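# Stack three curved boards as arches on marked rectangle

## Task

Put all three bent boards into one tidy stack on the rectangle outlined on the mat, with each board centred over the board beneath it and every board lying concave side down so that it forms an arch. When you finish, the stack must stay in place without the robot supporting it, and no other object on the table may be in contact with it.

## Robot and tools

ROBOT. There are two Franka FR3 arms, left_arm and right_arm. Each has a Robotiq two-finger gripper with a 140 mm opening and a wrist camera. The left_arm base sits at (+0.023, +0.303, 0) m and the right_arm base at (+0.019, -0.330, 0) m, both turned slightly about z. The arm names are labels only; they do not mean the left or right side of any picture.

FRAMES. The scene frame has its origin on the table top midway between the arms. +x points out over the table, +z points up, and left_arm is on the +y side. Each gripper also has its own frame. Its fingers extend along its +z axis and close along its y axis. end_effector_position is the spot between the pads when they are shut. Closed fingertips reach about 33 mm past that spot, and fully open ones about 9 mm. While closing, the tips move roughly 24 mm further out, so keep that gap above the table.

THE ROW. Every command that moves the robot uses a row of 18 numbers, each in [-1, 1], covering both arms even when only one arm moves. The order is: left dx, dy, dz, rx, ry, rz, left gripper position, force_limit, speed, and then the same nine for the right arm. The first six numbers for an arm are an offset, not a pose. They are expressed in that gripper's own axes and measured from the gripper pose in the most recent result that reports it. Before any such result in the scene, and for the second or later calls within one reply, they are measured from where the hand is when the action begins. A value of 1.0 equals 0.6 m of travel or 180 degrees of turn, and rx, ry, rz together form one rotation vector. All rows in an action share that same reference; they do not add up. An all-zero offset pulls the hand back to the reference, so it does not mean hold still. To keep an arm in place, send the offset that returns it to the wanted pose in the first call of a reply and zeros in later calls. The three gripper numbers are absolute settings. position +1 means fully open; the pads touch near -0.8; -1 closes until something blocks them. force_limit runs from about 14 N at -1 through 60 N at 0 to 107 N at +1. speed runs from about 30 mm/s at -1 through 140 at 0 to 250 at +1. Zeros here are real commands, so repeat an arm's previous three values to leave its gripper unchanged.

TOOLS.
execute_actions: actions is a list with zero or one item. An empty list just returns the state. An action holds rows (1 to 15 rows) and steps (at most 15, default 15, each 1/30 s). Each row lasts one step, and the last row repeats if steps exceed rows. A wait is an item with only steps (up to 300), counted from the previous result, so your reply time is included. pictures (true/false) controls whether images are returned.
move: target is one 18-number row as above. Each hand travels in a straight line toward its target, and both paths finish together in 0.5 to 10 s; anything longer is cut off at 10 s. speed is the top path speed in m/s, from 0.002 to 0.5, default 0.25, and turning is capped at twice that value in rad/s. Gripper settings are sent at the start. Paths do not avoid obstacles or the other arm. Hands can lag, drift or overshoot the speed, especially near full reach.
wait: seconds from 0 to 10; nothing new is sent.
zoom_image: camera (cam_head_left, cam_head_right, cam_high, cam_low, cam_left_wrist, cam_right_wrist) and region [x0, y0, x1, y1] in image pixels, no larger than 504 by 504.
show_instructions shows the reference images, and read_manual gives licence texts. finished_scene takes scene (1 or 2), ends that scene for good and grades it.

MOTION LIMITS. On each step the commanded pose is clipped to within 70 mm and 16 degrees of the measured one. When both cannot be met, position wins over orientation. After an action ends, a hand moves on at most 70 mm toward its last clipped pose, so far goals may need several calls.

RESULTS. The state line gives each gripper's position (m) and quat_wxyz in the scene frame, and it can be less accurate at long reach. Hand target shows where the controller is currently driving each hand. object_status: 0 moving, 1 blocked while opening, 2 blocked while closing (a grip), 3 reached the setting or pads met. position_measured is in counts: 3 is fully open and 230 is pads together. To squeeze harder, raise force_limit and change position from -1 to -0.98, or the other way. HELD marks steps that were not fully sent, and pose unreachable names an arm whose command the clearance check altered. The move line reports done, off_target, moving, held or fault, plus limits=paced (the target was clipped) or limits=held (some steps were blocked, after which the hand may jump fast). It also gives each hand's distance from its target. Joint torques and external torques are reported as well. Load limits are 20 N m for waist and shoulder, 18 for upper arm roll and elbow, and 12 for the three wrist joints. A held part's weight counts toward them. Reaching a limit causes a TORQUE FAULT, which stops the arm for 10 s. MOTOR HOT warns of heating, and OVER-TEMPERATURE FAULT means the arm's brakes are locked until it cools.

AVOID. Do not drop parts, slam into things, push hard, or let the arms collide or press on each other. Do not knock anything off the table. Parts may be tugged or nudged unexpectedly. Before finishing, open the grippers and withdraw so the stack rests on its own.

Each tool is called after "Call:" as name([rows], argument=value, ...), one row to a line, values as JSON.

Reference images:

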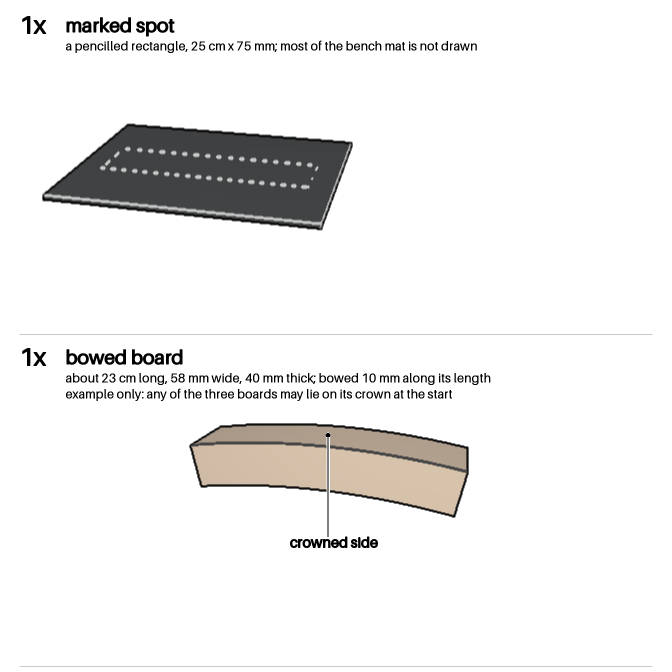

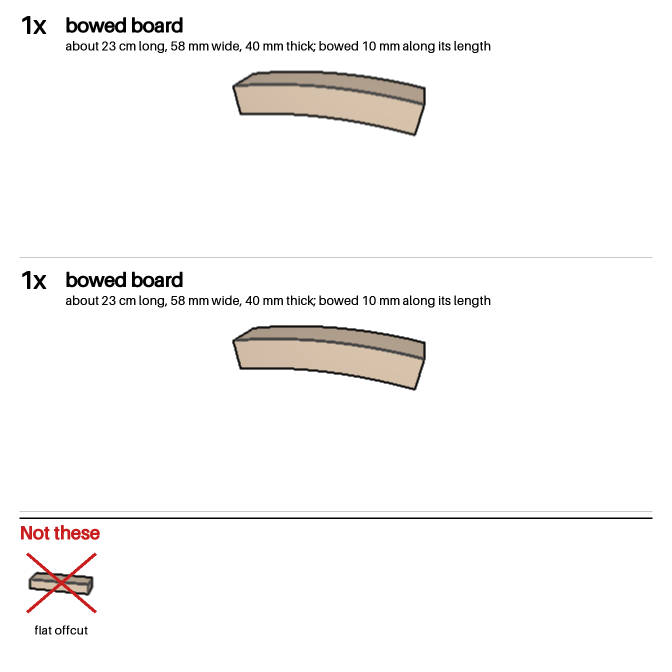

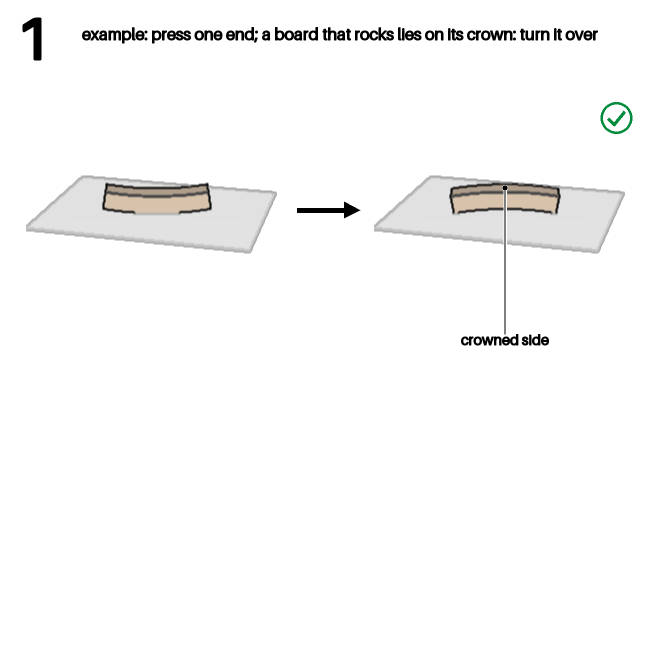

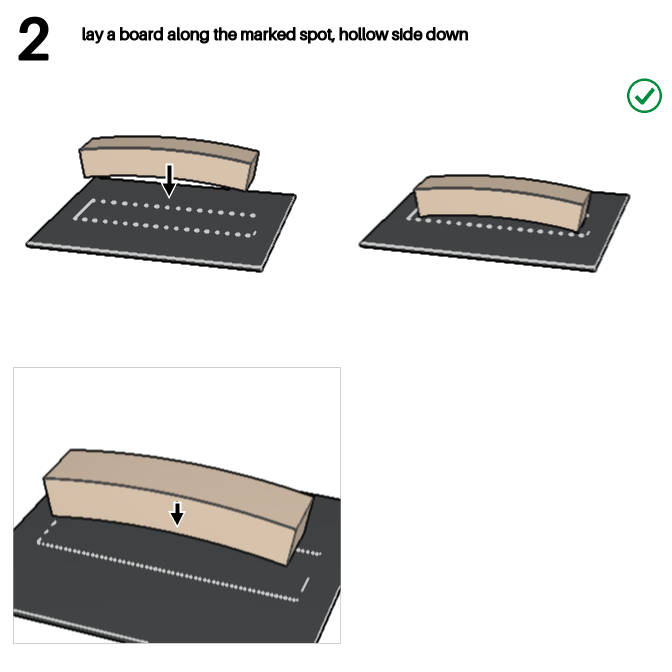

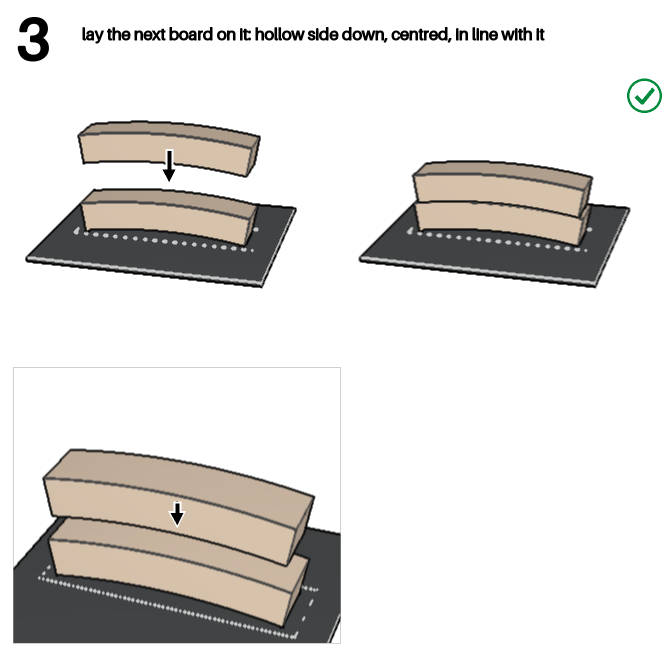

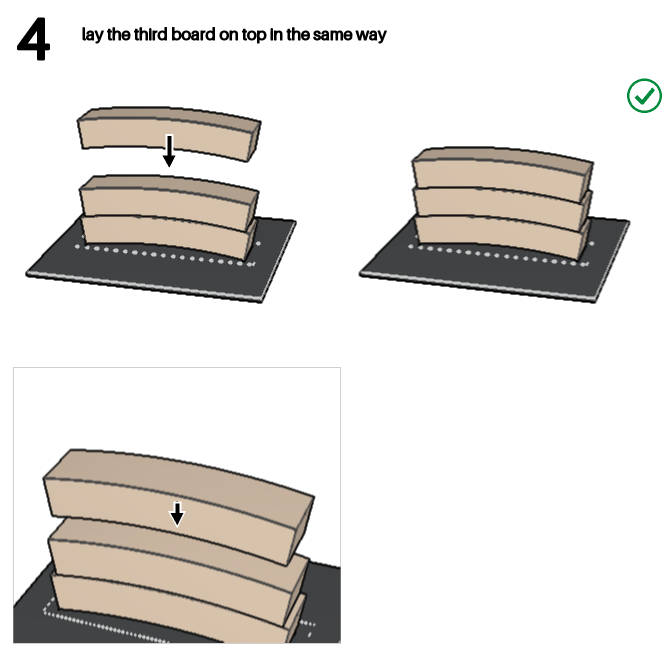

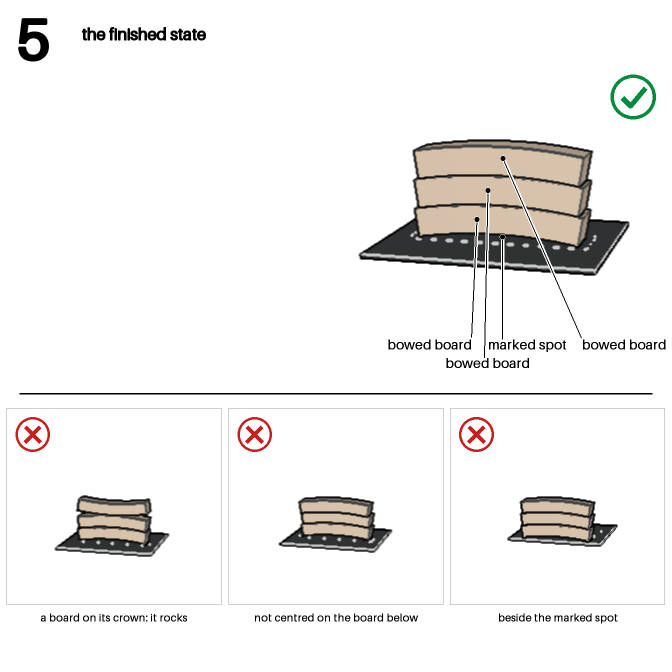

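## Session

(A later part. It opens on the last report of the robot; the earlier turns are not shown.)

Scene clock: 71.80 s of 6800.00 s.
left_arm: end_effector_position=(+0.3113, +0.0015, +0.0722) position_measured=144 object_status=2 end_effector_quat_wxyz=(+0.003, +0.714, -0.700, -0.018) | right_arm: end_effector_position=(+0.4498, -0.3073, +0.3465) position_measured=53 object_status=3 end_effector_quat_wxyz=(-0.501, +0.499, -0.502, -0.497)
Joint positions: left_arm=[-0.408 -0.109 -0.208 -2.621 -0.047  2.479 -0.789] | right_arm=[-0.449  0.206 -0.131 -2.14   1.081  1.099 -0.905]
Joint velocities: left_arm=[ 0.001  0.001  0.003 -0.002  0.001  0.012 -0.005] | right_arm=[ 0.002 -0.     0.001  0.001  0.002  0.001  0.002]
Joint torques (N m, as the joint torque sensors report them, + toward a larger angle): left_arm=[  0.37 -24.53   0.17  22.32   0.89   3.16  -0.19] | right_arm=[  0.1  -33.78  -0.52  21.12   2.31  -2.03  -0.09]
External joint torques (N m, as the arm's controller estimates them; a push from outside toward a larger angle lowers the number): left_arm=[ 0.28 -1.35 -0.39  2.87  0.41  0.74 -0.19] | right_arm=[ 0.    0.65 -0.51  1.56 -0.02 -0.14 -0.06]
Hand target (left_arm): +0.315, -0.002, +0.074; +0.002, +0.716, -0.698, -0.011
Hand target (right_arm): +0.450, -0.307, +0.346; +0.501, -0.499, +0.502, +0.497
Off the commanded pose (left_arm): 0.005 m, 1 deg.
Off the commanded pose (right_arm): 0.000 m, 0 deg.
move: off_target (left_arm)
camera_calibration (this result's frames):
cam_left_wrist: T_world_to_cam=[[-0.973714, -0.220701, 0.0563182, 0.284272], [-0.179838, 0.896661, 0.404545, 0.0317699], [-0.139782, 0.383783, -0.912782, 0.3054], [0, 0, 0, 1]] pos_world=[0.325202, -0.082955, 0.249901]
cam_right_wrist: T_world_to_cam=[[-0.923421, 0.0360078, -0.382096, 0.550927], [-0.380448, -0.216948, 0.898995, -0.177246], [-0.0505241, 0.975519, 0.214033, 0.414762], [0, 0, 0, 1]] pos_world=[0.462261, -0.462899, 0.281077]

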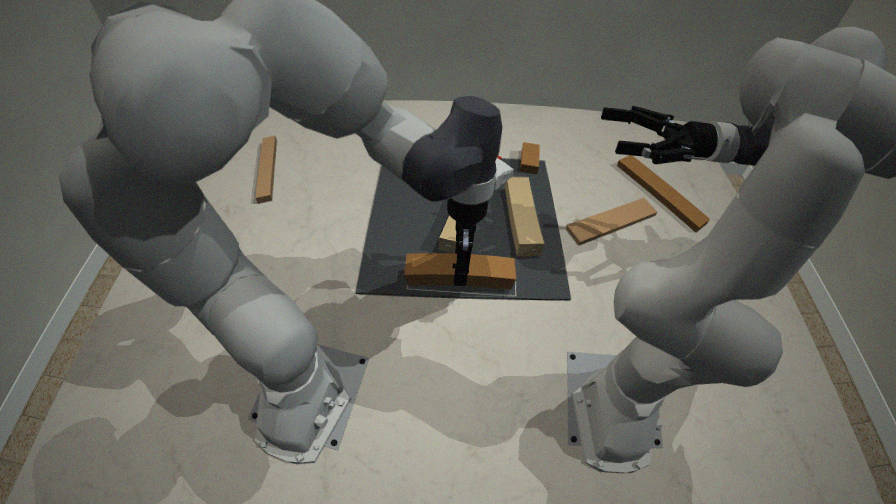

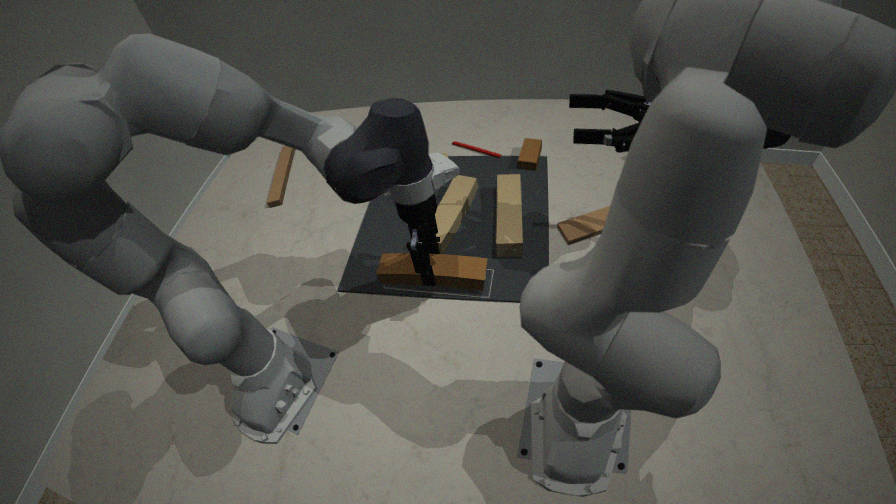

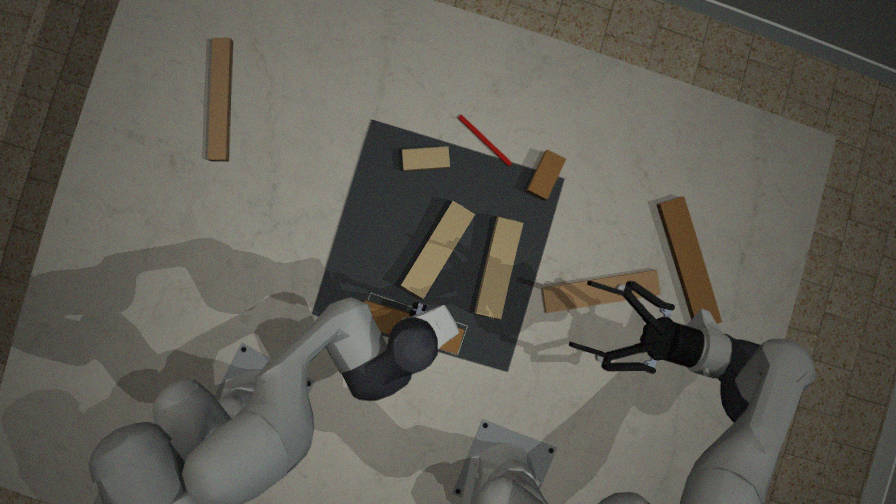

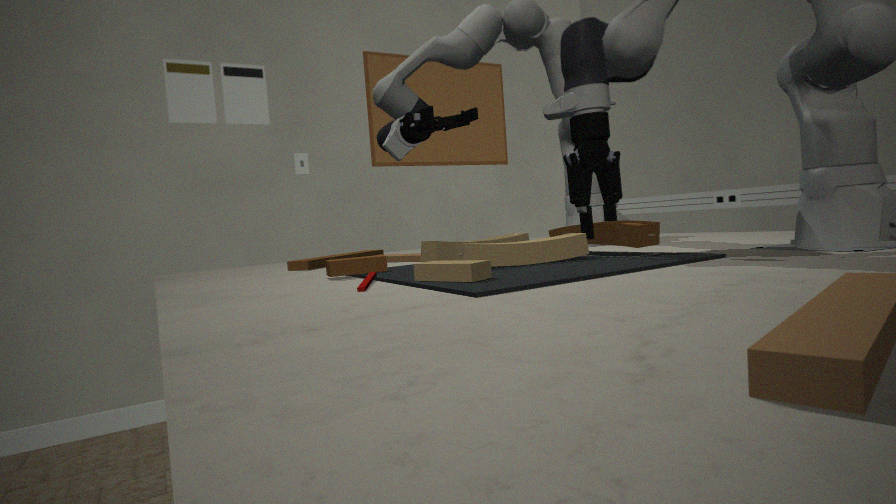

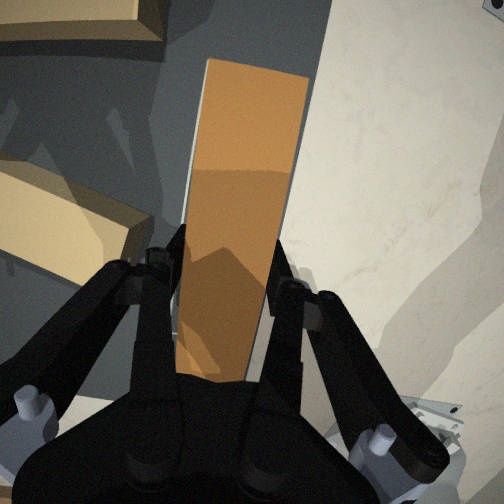

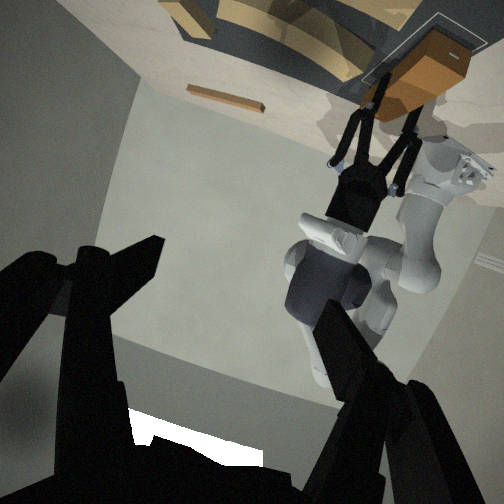

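Call:
move(target=[0.013,-0.015,0.012,0.012,0.009,0.003,-1,0,0,0,0,0,0,0,0,0.6,0,0], speed=0.04)

Call:
zoom_image(camera="cam_high", region=[340,270,500,380])

Call:
zoom_image(camera="cam_head_left", region=[380,220,540,320])

Scene clock: 84.90 s of 6800.00 s.
left_arm: end_effector_position=(+0.3176, -0.0029, +0.0626) position_measured=144 object_status=2 end_effector_quat_wxyz=(-0.000, +0.710, -0.704, -0.000) | right_arm: end_effector_position=(+0.4498, -0.3073, +0.3465) position_measured=53 object_status=3 end_effector_quat_wxyz=(-0.501, +0.499, -0.502, -0.497)
Joint positions: left_arm=[-0.408 -0.087 -0.208 -2.638 -0.032  2.553 -0.791] | right_arm=[-0.449  0.206 -0.131 -2.14   1.081  1.099 -0.905]
Joint velocities: left_arm=[ 0.     0.    -0.     0.     0.003  0.012  0.001] | right_arm=[ 0.    -0.001 -0.     0.001 -0.001 -0.     0.   ]
Joint torques (N m, as the joint torque sensors report them, + toward a larger angle): left_arm=[  0.14 -25.06  -0.15  21.15   0.94   3.19  -0.09] | right_arm=[ -0.17 -33.8   -0.48  21.19   2.29  -2.01  -0.08]
External joint torques (N m, as the arm's controller estimates them; a push from outside toward a larger angle lowers the number): left_arm=[ 0.14 -1.49 -0.52  2.02  0.48  0.66 -0.09] | right_arm=[-0.09  0.65 -0.31  1.62 -0.04 -0.13 -0.05]
Hand target (left_arm): +0.320, -0.006, +0.065; -0.001, +0.711, -0.703, +0.006
Hand target (right_arm): +0.450, -0.307, +0.346; +0.501, -0.499, +0.502, +0.497
Off the commanded pose (left_arm): 0.004 m, 1 deg.
Off the commanded pose (right_arm): 0.000 m, 0 deg.
After step 90, 9.10 s passed at rest.
move: off_target (left_arm)
camera_calibration (this result's frames):
cam_left_wrist: T_world_to_cam=[[-0.977246, -0.209615, 0.032419, 0.292647], [-0.181816, 0.906555, 0.380922, 0.042866], [-0.109237, 0.36636, -0.924039, 0.290214], [0, 0, 0, 1]] pos_world=[0.325483, -0.08384, 0.242353]
cam_right_wrist: T_world_to_cam=[[-0.923421, 0.0360077, -0.382096, 0.550927], [-0.380448, -0.216948, 0.898995, -0.177246], [-0.0505242, 0.975519, 0.214034, 0.414762], [0, 0, 0, 1]] pos_world=[0.462261, -0.462899, 0.281077]

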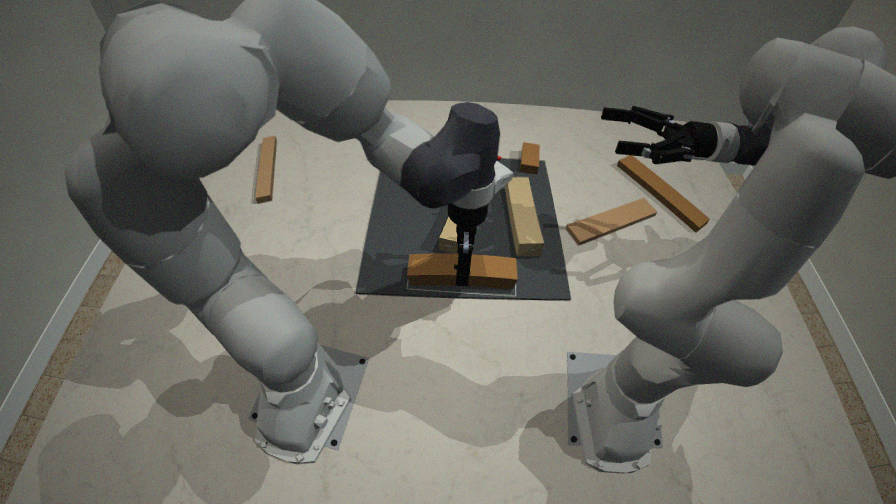

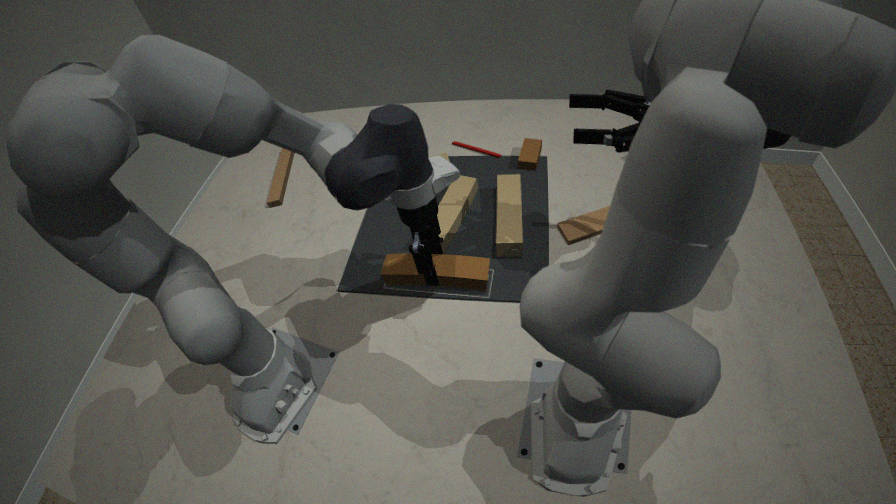

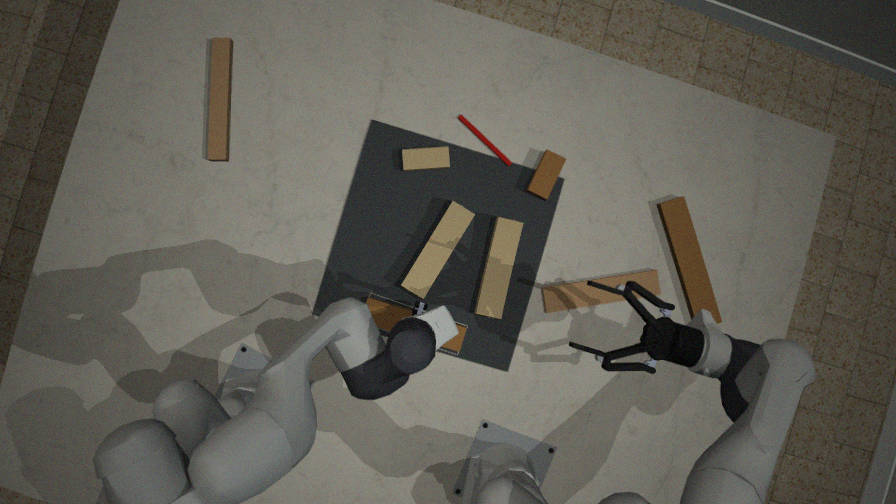

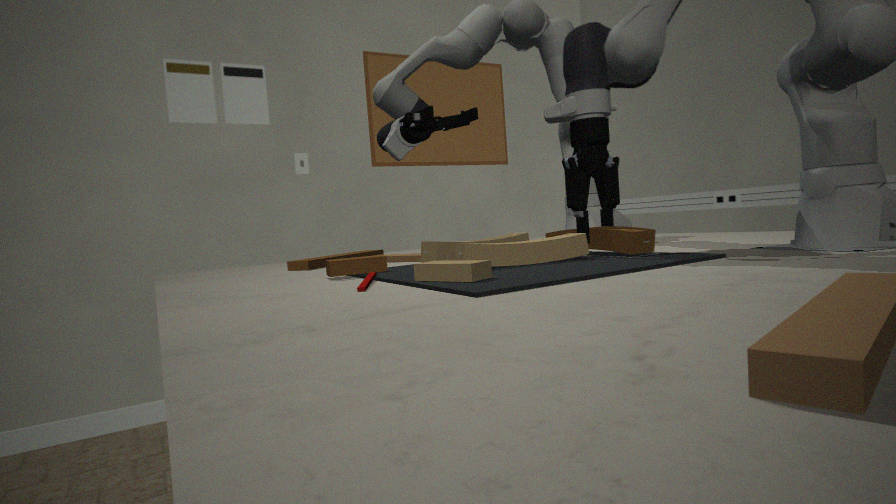

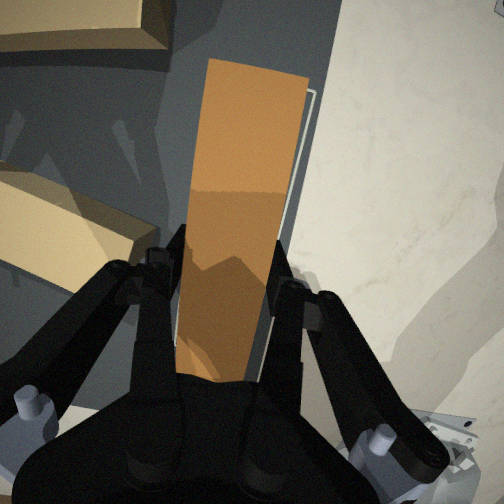

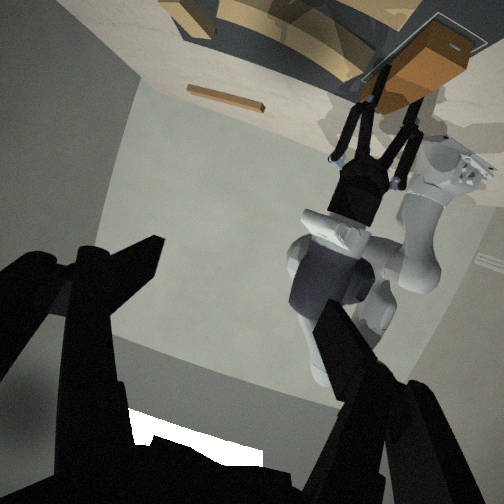

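Region (340, 270, 500, 380) of cam_high's 896x504 image, scaled by 3.150, with more detail than that image has; it fills the top 346 rows of this view, and the rest is white.

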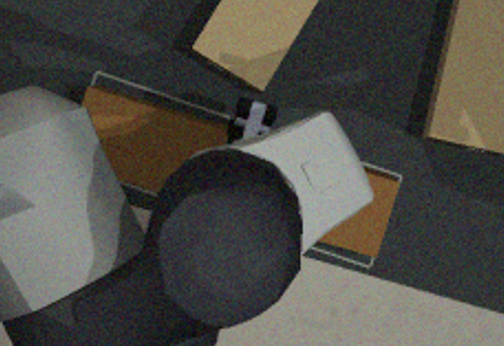

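Region (380, 220, 540, 320) of cam_head_left's 896x504 image, scaled by 3.150, with more detail than that image has; it fills the top 315 rows of this view, and the rest is white.

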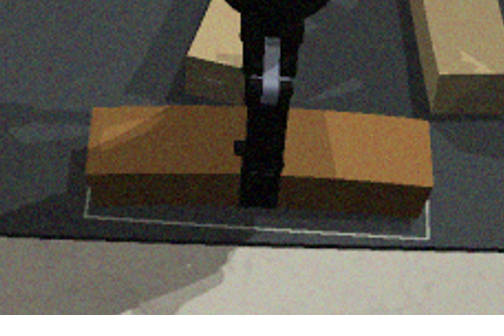

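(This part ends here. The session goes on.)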